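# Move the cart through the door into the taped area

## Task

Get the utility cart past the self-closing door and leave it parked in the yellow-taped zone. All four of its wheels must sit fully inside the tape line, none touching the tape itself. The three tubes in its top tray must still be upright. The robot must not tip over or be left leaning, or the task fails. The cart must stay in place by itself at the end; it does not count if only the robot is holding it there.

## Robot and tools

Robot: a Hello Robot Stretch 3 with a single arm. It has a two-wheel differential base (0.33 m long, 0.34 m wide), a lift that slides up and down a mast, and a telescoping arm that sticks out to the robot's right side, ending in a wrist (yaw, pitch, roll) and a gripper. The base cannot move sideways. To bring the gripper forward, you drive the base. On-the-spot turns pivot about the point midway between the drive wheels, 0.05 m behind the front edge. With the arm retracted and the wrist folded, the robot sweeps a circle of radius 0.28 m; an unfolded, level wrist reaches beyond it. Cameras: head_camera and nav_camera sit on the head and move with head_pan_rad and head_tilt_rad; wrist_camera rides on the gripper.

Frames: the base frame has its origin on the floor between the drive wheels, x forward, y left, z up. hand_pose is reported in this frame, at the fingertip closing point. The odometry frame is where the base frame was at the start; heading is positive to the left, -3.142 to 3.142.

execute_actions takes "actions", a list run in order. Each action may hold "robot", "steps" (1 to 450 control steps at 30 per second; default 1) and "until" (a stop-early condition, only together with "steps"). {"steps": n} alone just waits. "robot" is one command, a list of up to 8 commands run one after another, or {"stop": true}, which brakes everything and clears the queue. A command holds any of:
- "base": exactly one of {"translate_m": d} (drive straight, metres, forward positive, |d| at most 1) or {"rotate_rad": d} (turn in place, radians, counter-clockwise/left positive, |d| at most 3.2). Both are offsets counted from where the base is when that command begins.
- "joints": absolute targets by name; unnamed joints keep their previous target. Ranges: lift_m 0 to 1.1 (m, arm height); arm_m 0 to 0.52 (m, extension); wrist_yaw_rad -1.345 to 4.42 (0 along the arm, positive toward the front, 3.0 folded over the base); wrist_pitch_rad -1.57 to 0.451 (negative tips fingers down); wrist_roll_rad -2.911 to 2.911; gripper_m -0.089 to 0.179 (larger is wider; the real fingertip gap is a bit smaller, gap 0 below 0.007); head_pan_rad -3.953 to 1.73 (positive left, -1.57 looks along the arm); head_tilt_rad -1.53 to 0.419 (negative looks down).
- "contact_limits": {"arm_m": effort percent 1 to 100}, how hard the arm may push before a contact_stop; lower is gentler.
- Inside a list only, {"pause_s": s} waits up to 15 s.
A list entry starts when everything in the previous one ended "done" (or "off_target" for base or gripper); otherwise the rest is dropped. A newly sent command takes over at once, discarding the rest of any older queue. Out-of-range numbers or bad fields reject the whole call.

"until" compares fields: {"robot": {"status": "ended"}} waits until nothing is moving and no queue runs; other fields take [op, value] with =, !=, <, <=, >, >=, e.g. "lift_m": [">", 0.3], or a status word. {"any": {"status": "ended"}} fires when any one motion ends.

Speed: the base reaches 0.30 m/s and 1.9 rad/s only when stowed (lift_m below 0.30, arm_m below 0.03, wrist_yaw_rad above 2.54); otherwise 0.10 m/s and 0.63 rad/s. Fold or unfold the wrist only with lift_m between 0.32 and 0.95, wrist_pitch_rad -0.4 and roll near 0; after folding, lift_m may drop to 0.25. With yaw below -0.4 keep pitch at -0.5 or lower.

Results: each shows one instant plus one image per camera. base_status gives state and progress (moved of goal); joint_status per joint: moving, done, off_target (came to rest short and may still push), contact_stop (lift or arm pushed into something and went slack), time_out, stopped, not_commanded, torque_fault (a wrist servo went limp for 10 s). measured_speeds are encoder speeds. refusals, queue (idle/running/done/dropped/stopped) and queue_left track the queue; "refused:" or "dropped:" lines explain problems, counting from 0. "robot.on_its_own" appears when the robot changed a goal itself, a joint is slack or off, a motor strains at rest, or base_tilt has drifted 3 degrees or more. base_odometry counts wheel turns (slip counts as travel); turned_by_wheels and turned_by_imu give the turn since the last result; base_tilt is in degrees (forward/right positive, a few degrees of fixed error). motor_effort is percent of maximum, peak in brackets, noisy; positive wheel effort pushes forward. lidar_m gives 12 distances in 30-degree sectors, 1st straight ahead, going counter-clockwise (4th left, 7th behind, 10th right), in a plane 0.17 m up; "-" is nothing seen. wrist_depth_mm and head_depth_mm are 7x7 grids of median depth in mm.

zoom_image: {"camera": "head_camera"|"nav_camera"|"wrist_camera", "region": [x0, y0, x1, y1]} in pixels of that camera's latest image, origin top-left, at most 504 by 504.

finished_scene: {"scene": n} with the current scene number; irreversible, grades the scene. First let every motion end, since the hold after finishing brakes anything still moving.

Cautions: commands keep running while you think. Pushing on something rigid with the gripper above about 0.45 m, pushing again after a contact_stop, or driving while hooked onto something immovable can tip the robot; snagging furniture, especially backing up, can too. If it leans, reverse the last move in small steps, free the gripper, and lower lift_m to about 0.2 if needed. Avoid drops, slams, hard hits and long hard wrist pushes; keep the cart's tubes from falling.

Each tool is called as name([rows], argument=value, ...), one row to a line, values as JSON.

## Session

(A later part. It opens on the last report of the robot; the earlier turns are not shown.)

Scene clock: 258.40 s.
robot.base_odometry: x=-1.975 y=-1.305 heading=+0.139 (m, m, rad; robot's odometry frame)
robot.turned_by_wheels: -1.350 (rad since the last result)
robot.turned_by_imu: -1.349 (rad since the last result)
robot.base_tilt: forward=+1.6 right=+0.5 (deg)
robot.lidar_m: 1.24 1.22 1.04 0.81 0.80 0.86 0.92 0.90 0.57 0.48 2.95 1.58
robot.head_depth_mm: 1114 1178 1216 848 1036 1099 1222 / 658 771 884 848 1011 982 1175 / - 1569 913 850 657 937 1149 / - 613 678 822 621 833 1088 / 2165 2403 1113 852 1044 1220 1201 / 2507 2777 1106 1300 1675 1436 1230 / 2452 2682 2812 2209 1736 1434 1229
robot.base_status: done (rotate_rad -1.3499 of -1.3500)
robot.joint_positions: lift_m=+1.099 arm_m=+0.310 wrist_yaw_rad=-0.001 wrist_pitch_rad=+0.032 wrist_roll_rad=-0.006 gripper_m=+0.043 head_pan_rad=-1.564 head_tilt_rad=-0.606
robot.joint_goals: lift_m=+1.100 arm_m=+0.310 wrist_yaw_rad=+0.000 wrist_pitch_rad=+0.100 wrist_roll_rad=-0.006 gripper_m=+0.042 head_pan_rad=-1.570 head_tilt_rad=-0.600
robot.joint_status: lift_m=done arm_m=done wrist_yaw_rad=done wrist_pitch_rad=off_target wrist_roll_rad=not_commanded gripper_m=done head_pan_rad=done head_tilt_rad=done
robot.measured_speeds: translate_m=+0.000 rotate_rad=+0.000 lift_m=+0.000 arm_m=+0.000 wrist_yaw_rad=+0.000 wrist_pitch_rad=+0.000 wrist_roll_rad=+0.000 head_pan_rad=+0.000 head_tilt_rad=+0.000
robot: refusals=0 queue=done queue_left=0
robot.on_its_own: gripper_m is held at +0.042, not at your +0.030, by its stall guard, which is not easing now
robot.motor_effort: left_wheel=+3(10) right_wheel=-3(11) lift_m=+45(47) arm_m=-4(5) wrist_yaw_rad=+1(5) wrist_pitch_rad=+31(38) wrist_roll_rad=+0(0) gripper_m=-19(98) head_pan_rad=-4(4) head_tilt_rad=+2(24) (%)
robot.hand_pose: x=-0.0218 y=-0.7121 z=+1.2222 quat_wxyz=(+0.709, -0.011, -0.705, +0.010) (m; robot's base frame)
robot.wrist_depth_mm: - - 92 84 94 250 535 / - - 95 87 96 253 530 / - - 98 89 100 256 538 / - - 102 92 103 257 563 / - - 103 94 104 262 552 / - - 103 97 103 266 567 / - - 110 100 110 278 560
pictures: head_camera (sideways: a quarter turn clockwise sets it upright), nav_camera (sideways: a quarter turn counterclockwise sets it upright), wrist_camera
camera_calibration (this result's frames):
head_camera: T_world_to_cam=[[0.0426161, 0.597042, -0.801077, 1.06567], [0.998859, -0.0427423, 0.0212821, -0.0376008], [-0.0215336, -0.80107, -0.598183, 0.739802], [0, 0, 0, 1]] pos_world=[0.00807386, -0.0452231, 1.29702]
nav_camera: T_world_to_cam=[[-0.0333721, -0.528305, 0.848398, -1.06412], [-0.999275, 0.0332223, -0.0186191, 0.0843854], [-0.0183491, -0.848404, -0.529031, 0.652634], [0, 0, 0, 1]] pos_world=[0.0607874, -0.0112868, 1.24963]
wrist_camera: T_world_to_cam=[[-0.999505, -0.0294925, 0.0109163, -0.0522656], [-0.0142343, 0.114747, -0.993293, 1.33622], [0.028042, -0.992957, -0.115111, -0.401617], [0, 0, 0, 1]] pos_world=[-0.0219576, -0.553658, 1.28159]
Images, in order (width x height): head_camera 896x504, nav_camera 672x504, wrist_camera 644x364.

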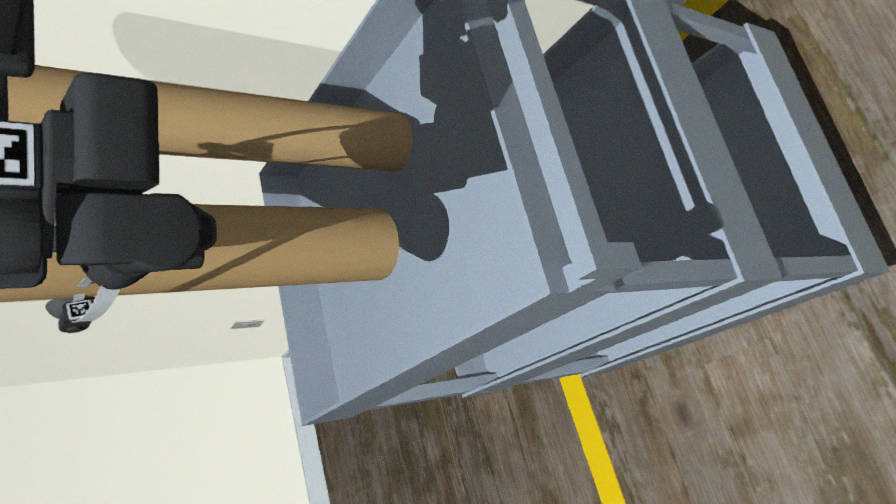

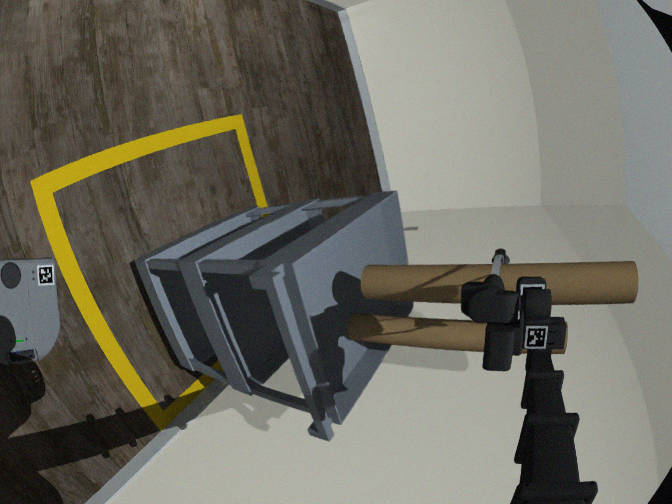

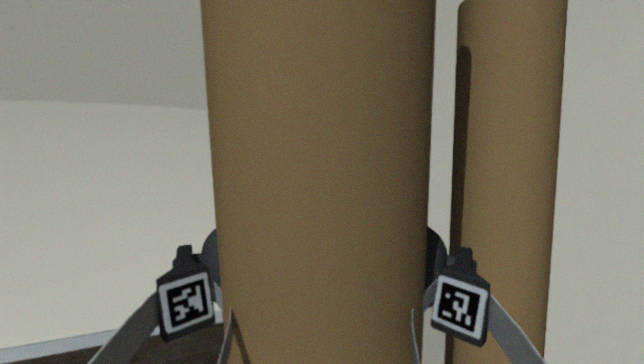

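execute_actions([
  {"robot":{"joints":{"lift_m":0.995,"wrist_pitch_rad":0}},"steps":70},
])

Scene clock: 261.43 s.
robot.base_odometry: x=-1.975 y=-1.305 heading=+0.139 (m, m, rad; robot's odometry frame)
robot.turned_by_wheels: +0.000 (rad since the last result)
robot.turned_by_imu: +0.000 (rad since the last result)
robot.base_tilt: forward=+1.5 right=+0.6 (deg)
robot.lidar_m: 1.23 1.22 1.04 0.81 0.80 0.86 0.92 0.90 0.57 0.48 2.96 1.58
robot.head_depth_mm: 1098 1151 - 845 1039 1100 1219 / 679 763 1000 849 1008 981 1174 / 1397 - 915 822 655 939 1156 / 527 - 683 750 622 832 1084 / 2121 2474 1112 856 1045 1217 1193 / 2526 2799 1107 1301 1689 1433 1231 / 2458 2692 2847 2189 1754 1441 1225
robot.base_status: done (rotate_rad -1.3499 of -1.3500)
robot.joint_positions: lift_m=+0.995 arm_m=+0.310 wrist_yaw_rad=-0.001 wrist_pitch_rad=-0.028 wrist_roll_rad=-0.006 gripper_m=+0.043 head_pan_rad=-1.564 head_tilt_rad=-0.606
robot.joint_goals: lift_m=+0.995 arm_m=+0.310 wrist_yaw_rad=+0.000 wrist_pitch_rad=+0.000 wrist_roll_rad=-0.006 gripper_m=+0.042 head_pan_rad=-1.570 head_tilt_rad=-0.600
robot.joint_status: lift_m=done arm_m=done wrist_yaw_rad=done wrist_pitch_rad=done wrist_roll_rad=not_commanded gripper_m=done head_pan_rad=done head_tilt_rad=done
robot.measured_speeds: translate_m=+0.000 rotate_rad=+0.000 lift_m=+0.000 arm_m=+0.000 wrist_yaw_rad=+0.000 wrist_pitch_rad=+0.000 wrist_roll_rad=+0.000 head_pan_rad=+0.000 head_tilt_rad=+0.000
robot: refusals=0 queue=done queue_left=0
robot.on_its_own: gripper_m is held at +0.042, not at your +0.030, by its stall guard, which is not easing now
robot.motor_effort: left_wheel=+3(3) right_wheel=-3(3) lift_m=+23(45) arm_m=-4(4) wrist_yaw_rad=+2(3) wrist_pitch_rad=+13(33) wrist_roll_rad=+0(0) gripper_m=-18(19) head_pan_rad=-4(4) head_tilt_rad=+2(2) (%)
robot.hand_pose: x=-0.0218 y=-0.7107 z=+1.1028 quat_wxyz=(+0.709, +0.010, -0.705, -0.011) (m; robot's base frame)
robot.wrist_depth_mm: - - 97 88 98 244 514 / - - 99 90 100 247 524 / - - 102 92 103 252 540 / - - 105 93 105 261 552 / - - 105 95 105 264 565 / - - 105 97 104 267 564 / - - 110 99 109 283 565
pictures: head_camera (sideways: a quarter turn clockwise sets it upright), nav_camera (sideways: a quarter turn counterclockwise sets it upright), wrist_camera
camera_calibration (this result's frames):
head_camera: T_world_to_cam=[[0.0426166, 0.597015, -0.801097, 1.06569], [0.998859, -0.0427419, 0.0212838, -0.0376031], [-0.0215337, -0.801091, -0.598155, 0.739766], [0, 0, 0, 1]] pos_world=[0.00807384, -0.0452233, 1.29702]
nav_camera: T_world_to_cam=[[-0.0333725, -0.528276, 0.848417, -1.06414], [-0.999275, 0.033222, -0.0186205, 0.0843872], [-0.0183493, -0.848423, -0.529001, 0.652596], [0, 0, 0, 1]] pos_world=[0.0607874, -0.0112886, 1.24963]
wrist_camera: T_world_to_cam=[[-0.999509, -0.0300111, 0.00905897, -0.0492581], [-0.0141514, 0.174095, -0.984627, 1.25], [0.0279727, -0.984271, -0.174434, -0.342338], [0, 0, 0, 1]] pos_world=[-0.0219685, -0.556051, 1.17152]
Images, in order (width x height): head_camera 896x504, nav_camera 672x504, wrist_camera 644x364.

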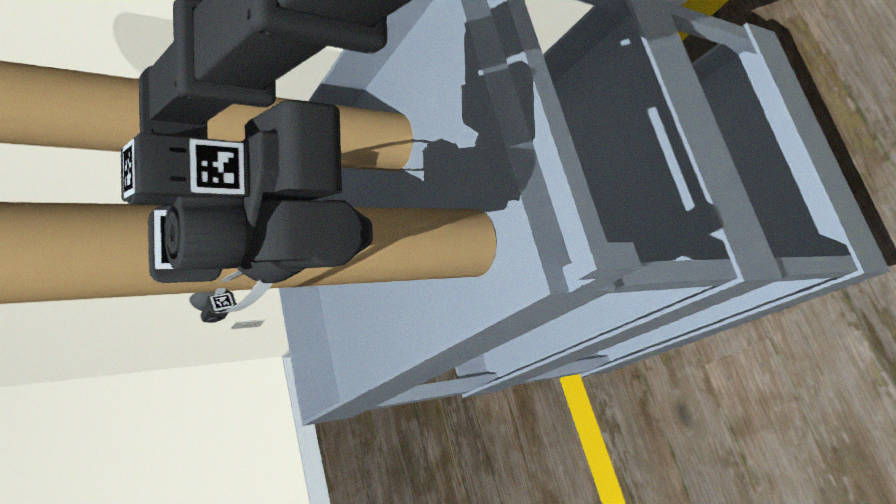

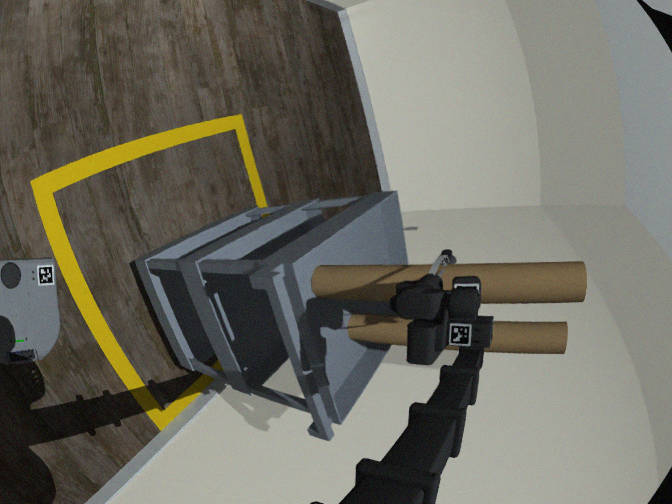

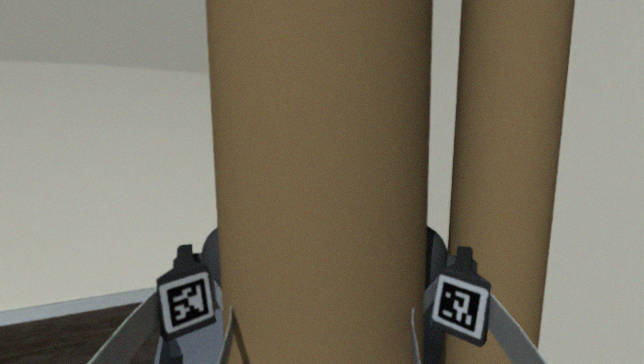

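execute_actions([
  {"robot":[{"joints":{"gripper_m":0.15}},{"joints":{"arm_m":0.1}},{"base":{"translate_m":0.65}},{"base":{"rotate_rad":2.01},"joints":{"lift_m":0.35,"wrist_yaw_rad":1.57,"wrist_pitch_rad":-1.57,"head_tilt_rad":-1.1}},{"base":{"translate_m":-0.95},"joints":{"arm_m":0.25}}],"steps":450,"until":{"robot":{"status":"ended"}}},
  {"steps":450,"until":{"robot":{"status":"ended"}}},
])

Scene clock: 291.67 s.
robot.base_odometry: x=-0.813 y=-2.012 heading=+2.148 (m, m, rad; robot's odometry frame)
robot.turned_by_wheels: +2.010 (rad since the last result)
robot.turned_by_imu: +2.003 (rad since the last result)
robot.base_tilt: forward=+1.6 right=+0.5 (deg)
robot.lidar_m: 2.02 1.10 0.85 0.84 1.59 1.79 1.74 0.83 0.62 0.59 0.63 0.88
robot.head_depth_mm: 591 714 917 1269 1300 1198 1126 / 588 714 911 1259 1280 1212 - / 572 713 912 1138 1280 - - / 585 711 907 1103 1284 1217 - / 572 707 904 1249 1287 1191 1099 / 583 708 905 1239 1289 1178 1106 / 584 708 897 1243 1283 1180 1098
robot.base_status: done (translate_m -0.9500 of -0.9500)
robot.joint_positions: lift_m=+0.350 arm_m=+0.250 wrist_yaw_rad=+1.568 wrist_pitch_rad=-1.566 wrist_roll_rad=-0.006 gripper_m=+0.150 head_pan_rad=-1.564 head_tilt_rad=-1.087
robot.joint_goals: lift_m=+0.350 arm_m=+0.250 wrist_yaw_rad=+1.570 wrist_pitch_rad=-1.570 wrist_roll_rad=-0.006 gripper_m=+0.150 head_pan_rad=-1.570 head_tilt_rad=-1.100
robot.joint_status: lift_m=done arm_m=done wrist_yaw_rad=done wrist_pitch_rad=done wrist_roll_rad=not_commanded gripper_m=done head_pan_rad=done head_tilt_rad=done
robot.measured_speeds: translate_m=+0.000 rotate_rad=+0.000 lift_m=+0.000 arm_m=+0.000 wrist_yaw_rad=+0.000 wrist_pitch_rad=+0.000 wrist_roll_rad=+0.000 head_pan_rad=+0.000 head_tilt_rad=+0.000
robot: refusals=0 queue=done queue_left=0
robot.motor_effort: left_wheel=-2(8) right_wheel=+2(8) lift_m=+23(23) arm_m=+3(2) wrist_yaw_rad=+2(4) wrist_pitch_rad=-2(13) wrist_roll_rad=+0(0) gripper_m=+0(82) head_pan_rad=-4(4) head_tilt_rad=-5(26) (%)
robot.hand_pose: x=-0.0442 y=-0.3948 z=+0.2327 quat_wxyz=(+0.707, +0.707, +0.000, +0.003) (m; robot's base frame)
robot.wrist_depth_mm: 378 369 368 366 362 291 250 / 376 378 372 372 367 293 251 / - 387 380 377 376 296 233 / - 390 388 384 336 312 245 / - 392 395 393 329 315 248 / - - 405 400 329 - 246 / - 415 407 404 328 347 225
pictures: head_camera (sideways: a quarter turn clockwise sets it upright), nav_camera (sideways: a quarter turn counterclockwise sets it upright), wrist_camera
camera_calibration (this result's frames):
head_camera: T_world_to_cam=[[0.040431, 0.899767, -0.434494, 0.588037], [0.998889, -0.0469353, -0.00424579, -0.00436114], [-0.0242133, -0.433839, -0.900665, 1.13314], [0, 0, 0, 1]] pos_world=[0.00801842, -0.0377008, 1.27606]
nav_camera: T_world_to_cam=[[-0.0309705, -0.860683, 0.508199, -0.620802], [-0.999303, 0.0372621, 0.00220773, 0.0572661], [-0.0208367, -0.507777, -0.861237, 1.0847], [0, 0, 0, 1]] pos_world=[0.0606013, 0.014339, 1.24955]
wrist_camera: T_world_to_cam=[[0.00687644, -0.999521, -0.0301737, -0.383492], [-0.989935, -0.0110698, 0.141092, -0.040152], [-0.141359, 0.0288997, -0.989536, 0.399634], [0, 0, 0, 1]] pos_world=[0.019381, -0.395302, 0.389546]
Images, in order (width x height): head_camera 896x504, nav_camera 672x504, wrist_camera 644x364.

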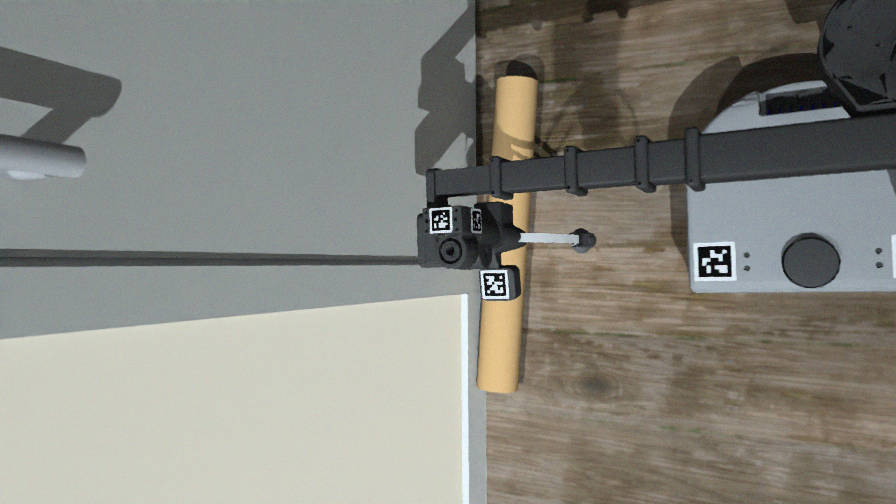

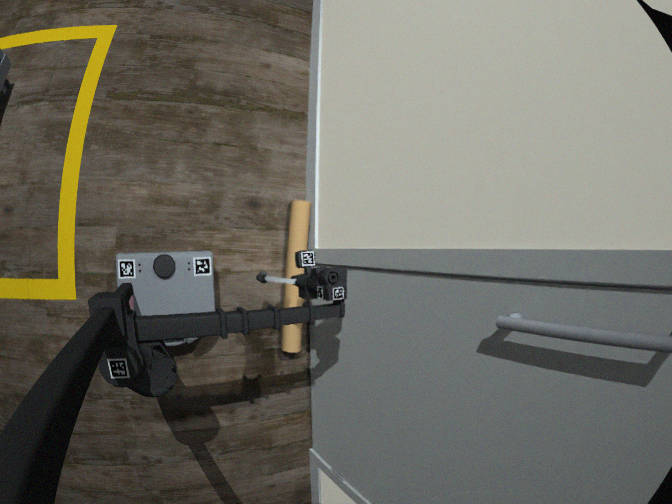

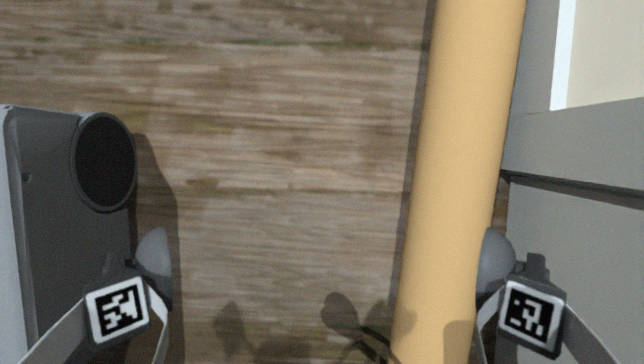

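execute_actions([
  {"robot":[{"base":{"translate_m":-0.03},"joints":{"arm_m":0.35,"wrist_yaw_rad":1.45}},{"joints":{"lift_m":0.14}},{"joints":{"arm_m":0.3}}],"steps":300,"until":{"robot":{"status":"ended"}}},
])

Scene clock: 298.37 s.
robot.base_odometry: x=-0.796 y=-2.037 heading=+2.148 (m, m, rad; robot's odometry frame)
robot.turned_by_wheels: +0.000 (rad since the last result)
robot.turned_by_imu: -0.001 (rad since the last result)
robot.base_tilt: forward=+1.5 right=+0.6 (deg)
robot.lidar_m: 2.05 1.10 0.85 0.85 1.59 1.76 1.71 0.83 0.62 0.59 0.63 0.87
robot.head_depth_mm: 589 716 912 1269 1302 1192 1119 / 586 711 911 1272 1258 1208 - / 572 712 907 1196 1265 - - / 585 713 908 1183 1246 1219 - / 584 693 885 1246 1258 1189 1093 / 583 708 901 1247 1258 1189 1099 / 581 705 899 1238 1282 1177 1096
robot.base_status: done (translate_m -0.0300 of -0.0300)
robot.joint_positions: lift_m=+0.140 arm_m=+0.300 wrist_yaw_rad=+1.451 wrist_pitch_rad=-1.566 wrist_roll_rad=-0.006 gripper_m=+0.150 head_pan_rad=-1.564 head_tilt_rad=-1.087
robot.joint_goals: lift_m=+0.140 arm_m=+0.300 wrist_yaw_rad=+1.450 wrist_pitch_rad=-1.570 wrist_roll_rad=-0.006 gripper_m=+0.150 head_pan_rad=-1.570 head_tilt_rad=-1.100
robot.joint_status: lift_m=done arm_m=done wrist_yaw_rad=done wrist_pitch_rad=done wrist_roll_rad=not_commanded gripper_m=done head_pan_rad=done head_tilt_rad=done
robot.measured_speeds: translate_m=+0.000 rotate_rad=+0.000 lift_m=+0.000 arm_m=+0.000 wrist_yaw_rad=+0.000 wrist_pitch_rad=+0.000 wrist_roll_rad=+0.000 head_pan_rad=+0.000 head_tilt_rad=+0.000
robot: refusals=0 queue=done queue_left=0
robot.motor_effort: left_wheel=-2(6) right_wheel=+3(4) lift_m=+24(23) arm_m=-4(8) wrist_yaw_rad=-1(2) wrist_pitch_rad=-1(2) wrist_roll_rad=+0(0) gripper_m=+1(3) head_pan_rad=-4(4) head_tilt_rad=-5(5) (%)
robot.hand_pose: x=-0.0442 y=-0.4428 z=+0.0227 quat_wxyz=(+0.706, +0.706, -0.042, -0.039) (m; robot's base frame)
robot.wrist_depth_mm: 169 169 94 89 107 165 159 / 172 172 96 91 109 167 162 / 175 174 98 92 113 171 169 / 179 178 101 94 115 174 172 / 182 182 104 96 119 178 176 / 186 - 106 98 123 - 178 / - 190 109 99 183 184 181
pictures: head_camera (sideways: a quarter turn clockwise sets it upright), nav_camera (sideways: a quarter turn counterclockwise sets it upright), wrist_camera
camera_calibration (this result's frames):
head_camera: T_world_to_cam=[[0.040431, 0.899767, -0.434494, 0.588037], [0.998889, -0.0469353, -0.00424579, -0.00436114], [-0.0242133, -0.433839, -0.900665, 1.13314], [0, 0, 0, 1]] pos_world=[0.00801842, -0.0377008, 1.27606]
nav_camera: T_world_to_cam=[[-0.0309705, -0.860683, 0.508199, -0.620802], [-0.999303, 0.0372621, 0.00220773, 0.0572661], [-0.0208367, -0.507777, -0.861237, 1.0847], [0, 0, 0, 1]] pos_world=[0.0606013, 0.014339, 1.24955]
wrist_camera: T_world_to_cam=[[-0.109992, -0.993474, -0.0301782, -0.440232], [-0.984376, 0.104684, 0.141579, 0.0404391], [-0.137496, 0.0452794, -0.989467, 0.200661], [0, 0, 0, 1]] pos_world=[0.0189753, -0.450678, 0.179537]
Images, in order (width x height): head_camera 896x504, nav_camera 672x504, wrist_camera 644x364.

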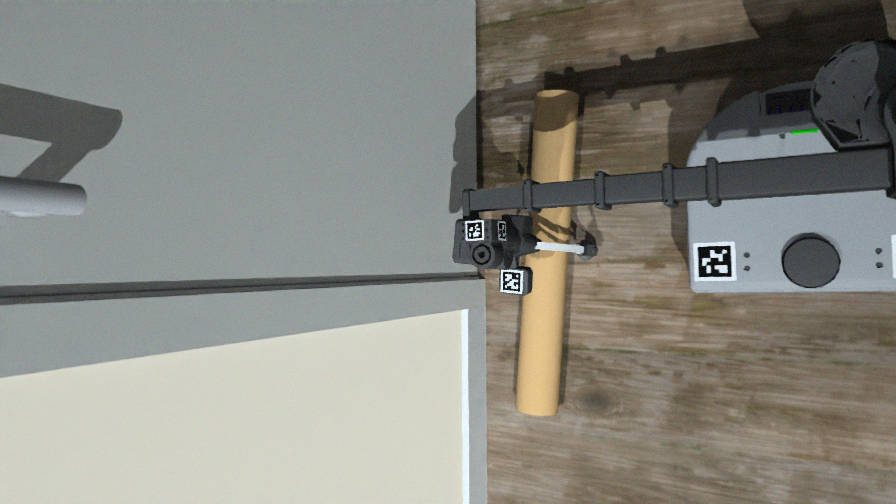

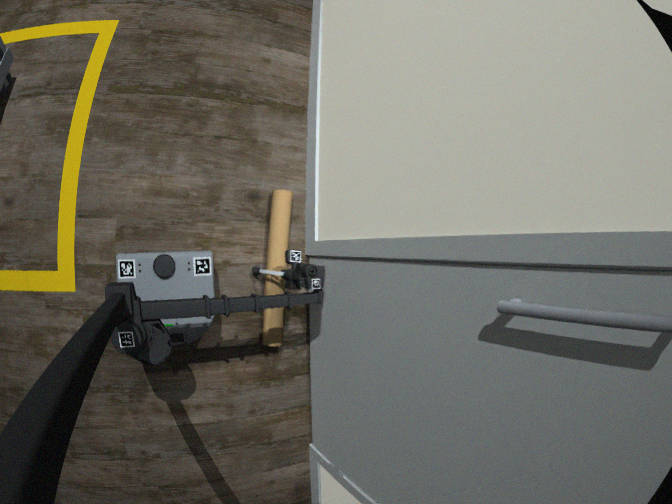

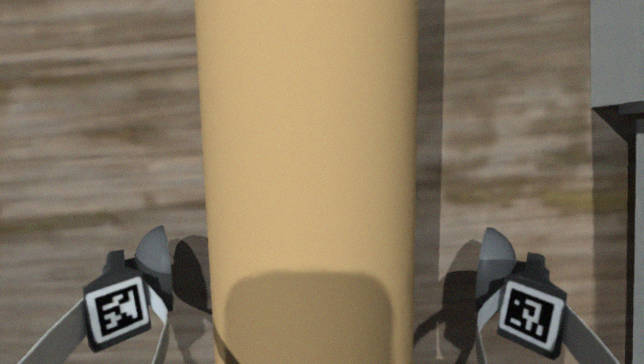

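execute_actions([
  {"robot":[{"base":{"translate_m":0.008}},{"joints":{"gripper_m":0.03}},{"joints":{"lift_m":0.4,"arm_m":0.2}},{"base":{"rotate_rad":1.57}},{"base":{"translate_m":0.3},"joints":{"lift_m":1.1,"head_tilt_rad":-0.6}}],"steps":450,"until":{"robot":{"lift_m":[">",0.55]}}},
  {"robot":{"joints":{"wrist_pitch_rad":-1.4}},"steps":15},
  {"robot":{"joints":{"wrist_pitch_rad":-1.2}},"steps":15},
  {"robot":{"joints":{"wrist_pitch_rad":-1.0}},"steps":15},
  {"robot":{"joints":{"wrist_pitch_rad":-0.8}},"steps":15},
  {"robot":{"joints":{"wrist_pitch_rad":-0.6}},"steps":15},
  {"robot":{"joints":{"wrist_pitch_rad":-0.4}},"steps":15},
  {"robot":{"joints":{"wrist_pitch_rad":-0.2}},"steps":15},
  {"robot":{"joints":{"wrist_pitch_rad":-0.05}},"steps":15},
  {"robot":{"joints":{"wrist_pitch_rad":0.1}},"steps":20},
  {"robot":{"joints":{"wrist_yaw_rad":1.2}},"steps":20},
  {"robot":{"joints":{"wrist_yaw_rad":0.8}},"steps":20},
  {"robot":{"joints":{"wrist_yaw_rad":0.4}},"steps":20},
  {"robot":{"joints":{"wrist_yaw_rad":0}},"steps":30},
  {"robot":[{"base":{"rotate_rad":1.18}},{"joints":{"arm_m":0.36}}],"steps":250,"until":{"robot":{"status":"ended"}}},
])

Scene clock: 324.50 s.
robot.base_odometry: x=-1.052 y=-2.194 heading=-1.385 (m, m, rad; robot's odometry frame)
robot.turned_by_wheels: +2.750 (rad since the last result)
robot.turned_by_imu: +2.744 (rad since the last result)
robot.base_tilt: forward=+1.5 right=+0.6 (deg)
robot.lidar_m: 1.72 1.71 1.11 0.91 0.90 0.99 1.57 2.04 0.63 0.56 1.22 1.35
robot.head_depth_mm: 1268 1399 1151 880 1102 1265 1218 / 776 872 998 847 1098 1206 1198 / - 1287 1102 851 1067 1178 1173 / - 651 719 853 807 961 1170 / 1046 1171 1056 1122 1363 1400 1228 / 1025 1127 1248 1413 1593 1430 1229 / 990 1084 1193 1334 1521 1437 1231
robot.base_status: done (rotate_rad +1.1799 of +1.1800)
robot.joint_positions: lift_m=+1.099 arm_m=+0.360 wrist_yaw_rad=+0.000 wrist_pitch_rad=+0.040 wrist_roll_rad=-0.006 gripper_m=+0.043 head_pan_rad=-1.564 head_tilt_rad=-0.606
robot.joint_goals: lift_m=+1.100 arm_m=+0.360 wrist_yaw_rad=+0.000 wrist_pitch_rad=+0.100 wrist_roll_rad=-0.006 gripper_m=+0.042 head_pan_rad=-1.570 head_tilt_rad=-0.600
robot.joint_status: lift_m=done arm_m=done wrist_yaw_rad=done wrist_pitch_rad=off_target wrist_roll_rad=not_commanded gripper_m=done head_pan_rad=done head_tilt_rad=done
robot.measured_speeds: translate_m=+0.000 rotate_rad=+0.000 lift_m=+0.000 arm_m=+0.000 wrist_yaw_rad=+0.000 wrist_pitch_rad=+0.000 wrist_roll_rad=+0.000 head_pan_rad=+0.000 head_tilt_rad=+0.000
robot: refusals=0 queue=done queue_left=0
robot.on_its_own: gripper_m is held at +0.042, not at your +0.030, by its stall guard, which is not easing now
robot.motor_effort: left_wheel=-2(10) right_wheel=+3(11) lift_m=+44(47) arm_m=+3(4) wrist_yaw_rad=+1(7) wrist_pitch_rad=+27(33) wrist_roll_rad=+0(0) gripper_m=-20(98) head_pan_rad=-4(4) head_tilt_rad=+2(25) (%)
robot.hand_pose: x=-0.0214 y=-0.7617 z=+1.2243 quat_wxyz=(+0.709, -0.014, -0.705, +0.014) (m; robot's base frame)
robot.wrist_depth_mm: 524 571 99 90 101 780 925 / 535 581 101 91 103 323 921 / 544 583 104 93 105 323 960 / 546 578 106 95 107 327 971 / 549 583 106 96 107 332 - / 553 591 105 98 104 334 - / 557 608 110 99 109 356 -
pictures: head_camera (sideways: a quarter turn clockwise sets it upright), nav_camera (sideways: a quarter turn counterclockwise sets it upright), wrist_camera
camera_calibration (this result's frames):
head_camera: T_world_to_cam=[[0.0426323, 0.597018, -0.801094, 1.06569], [0.998858, -0.0427685, 0.0212835, -0.0376027], [-0.0215549, -0.801087, -0.59816, 0.739772], [0, 0, 0, 1]] pos_world=[0.00807265, -0.0452233, 1.29702]
nav_camera: T_world_to_cam=[[-0.0333865, -0.52828, 0.848414, -1.06414], [-0.999274, 0.0332485, -0.0186203, 0.0843869], [-0.0183718, -0.848419, -0.529006, 0.652602], [0, 0, 0, 1]] pos_world=[0.0607871, -0.0112898, 1.24963]
wrist_camera: T_world_to_cam=[[-0.99946, -0.0308895, 0.01118, -0.0547533], [-0.0144184, 0.10669, -0.994188, 1.33895], [0.0295172, -0.993812, -0.107078, -0.461018], [0, 0, 0, 1]] pos_world=[-0.0218102, -0.60271, 1.28242]
Images, in order (width x height): head_camera 896x504, nav_camera 672x504, wrist_camera 644x364.

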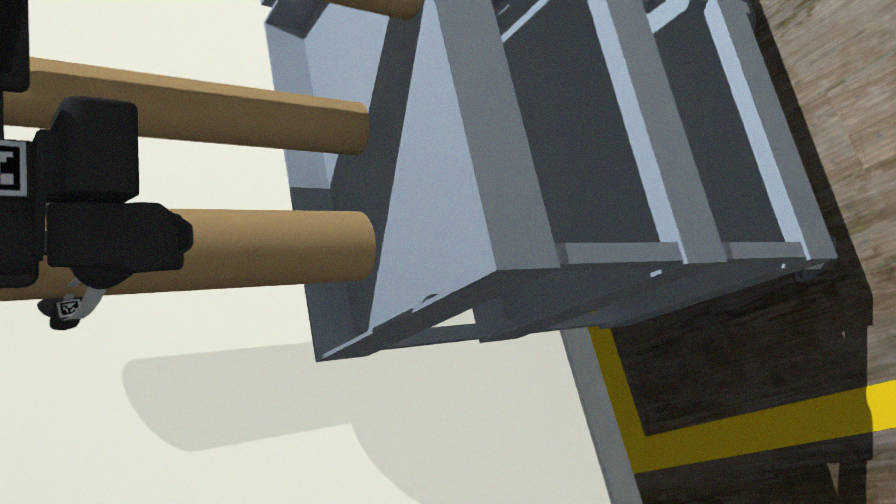

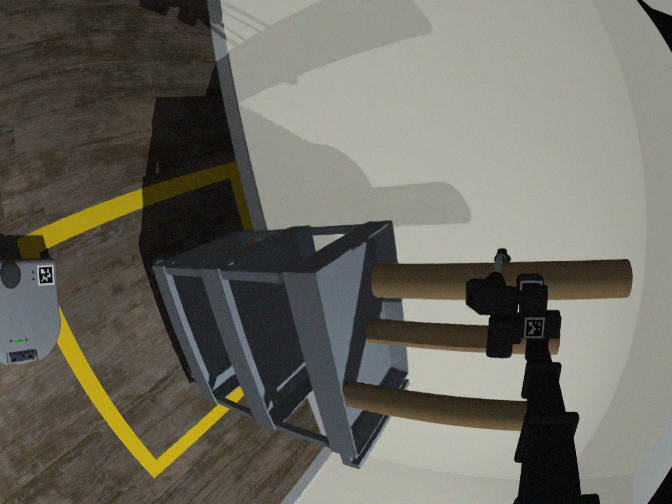

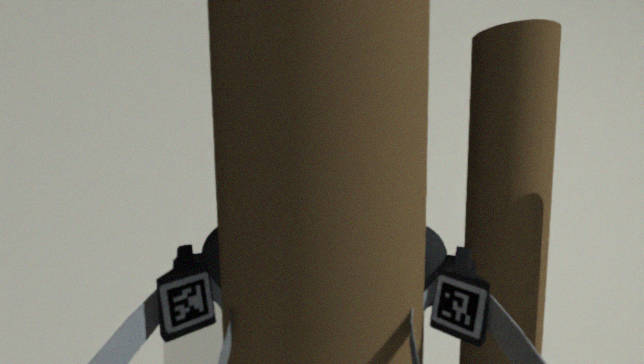

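execute_actions([
  {"robot":{"joints":{"arm_m":0.39}},"steps":30},
  {"robot":{"joints":{"lift_m":0.975}},"steps":70},
  {"robot":[{"joints":{"gripper_m":0.15}},{"joints":{"arm_m":0.1}}],"steps":250,"until":{"robot":{"status":"ended"}}},
])

Scene clock: 333.13 s.
robot.base_odometry: x=-1.052 y=-2.194 heading=-1.385 (m, m, rad; robot's odometry frame)
robot.turned_by_wheels: +0.000 (rad since the last result)
robot.turned_by_imu: -0.001 (rad since the last result)
robot.base_tilt: forward=+1.6 right=+0.5 (deg)
robot.lidar_m: 1.71 1.71 1.11 0.91 0.90 0.99 1.56 2.04 0.63 0.56 1.22 1.34
robot.head_depth_mm: 1256 1403 1180 - - 1265 1223 / 790 875 - - - 1211 1190 / 1144 1284 1370 - - 1185 1169 / 601 669 - - 805 964 1175 / 1065 1175 1059 1167 1358 1403 1231 / 1029 1132 1255 1411 1593 1440 1227 / 991 1085 1198 1342 1513 1439 1225
robot.base_status: done (rotate_rad +1.1799 of +1.1800)
robot.joint_positions: lift_m=+0.975 arm_m=+0.100 wrist_yaw_rad=+0.000 wrist_pitch_rad=+0.080 wrist_roll_rad=-0.006 gripper_m=+0.150 head_pan_rad=-1.564 head_tilt_rad=-0.606
robot.joint_goals: lift_m=+0.975 arm_m=+0.100 wrist_yaw_rad=+0.000 wrist_pitch_rad=+0.100 wrist_roll_rad=-0.006 gripper_m=+0.150 head_pan_rad=-1.570 head_tilt_rad=-0.600
robot.joint_status: lift_m=done arm_m=done wrist_yaw_rad=done wrist_pitch_rad=off_target wrist_roll_rad=not_commanded gripper_m=done head_pan_rad=done head_tilt_rad=done
robot.measured_speeds: translate_m=+0.000 rotate_rad=+0.000 lift_m=+0.000 arm_m=+0.000 wrist_yaw_rad=+0.000 wrist_pitch_rad=+0.000 wrist_roll_rad=+0.000 head_pan_rad=+0.000 head_tilt_rad=+0.000
robot: refusals=0 queue=done queue_left=0
robot.motor_effort: left_wheel=-2(2) right_wheel=+3(3) lift_m=+28(43) arm_m=-4(4) wrist_yaw_rad=+0(0) wrist_pitch_rad=+9(27) wrist_roll_rad=+0(0) gripper_m=+0(83) head_pan_rad=-4(4) head_tilt_rad=+2(3) (%)
robot.hand_pose: x=-0.0214 y=-0.5026 z=+1.1103 quat_wxyz=(+0.709, -0.028, -0.704, +0.028) (m; robot's base frame)
robot.wrist_depth_mm: 717 791 854 392 - - 414 / 726 780 849 396 606 - 421 / 739 794 872 398 605 - 424 / 739 802 846 397 611 - 426 / 728 805 888 405 613 - 419 / 744 - 862 405 613 - 435 / 731 825 873 405 613 663 523
pictures: head_camera (sideways: a quarter turn clockwise sets it upright), nav_camera (sideways: a quarter turn counterclockwise sets it upright), wrist_camera
camera_calibration (this result's frames):
head_camera: T_world_to_cam=[[0.042633, 0.59696, -0.801137, 1.06575], [0.998858, -0.0427673, 0.0212871, -0.0376074], [-0.0215549, -0.80113, -0.598102, 0.739696], [0, 0, 0, 1]] pos_world=[0.00807263, -0.0452237, 1.29702]
nav_camera: T_world_to_cam=[[-0.0333871, -0.528219, 0.848452, -1.06419], [-0.999274, 0.0332475, -0.0186232, 0.0843907], [-0.0183718, -0.848457, -0.528945, 0.652522], [0, 0, 0, 1]] pos_world=[0.0607872, -0.0112936, 1.24963]
wrist_camera: T_world_to_cam=[[-0.99946, -0.0304222, 0.0123898, -0.0465846], [-0.0144088, 0.0670683, -0.997644, 1.18183], [0.0295196, -0.997284, -0.0674705, -0.261529], [0, 0, 0, 1]] pos_world=[-0.0218105, -0.3415, 1.16197]
Images, in order (width x height): head_camera 896x504, nav_camera 672x504, wrist_camera 644x364.

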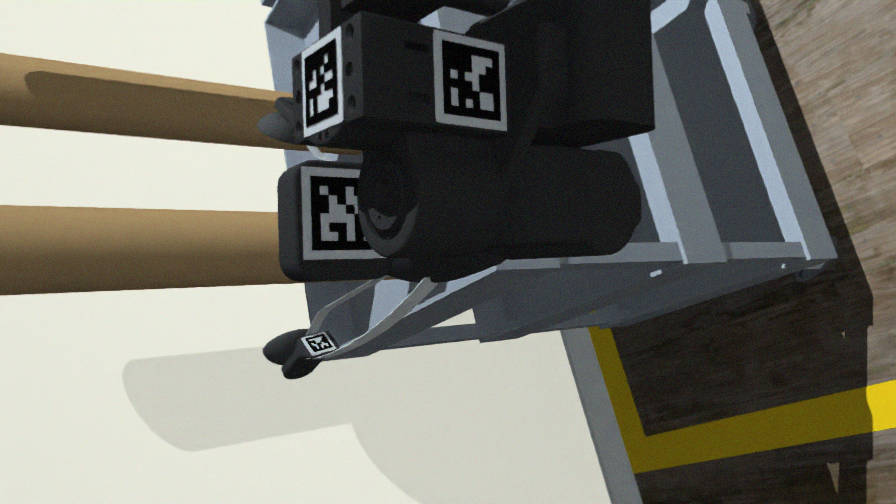

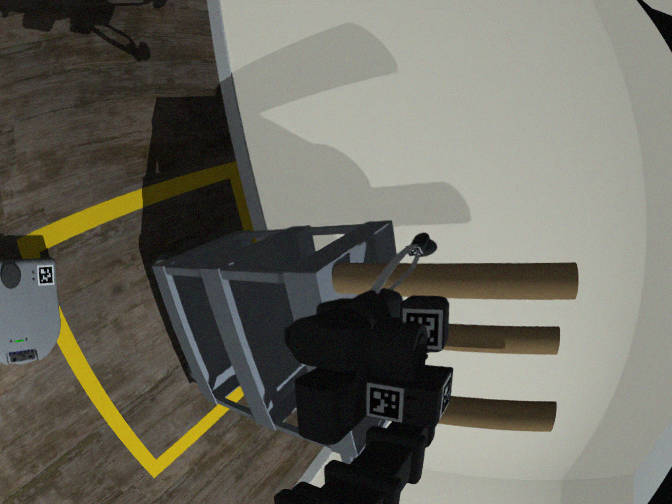

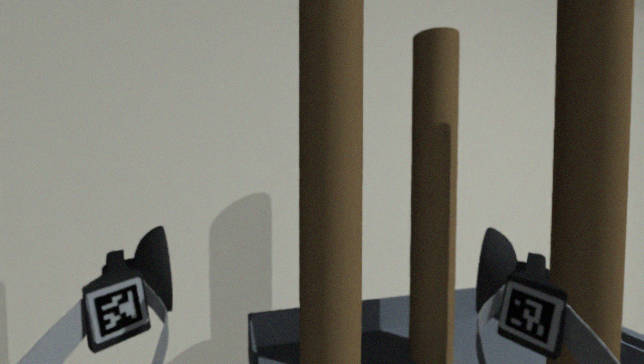

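finished_scene(scene=2)

The scene is finished: the task was done.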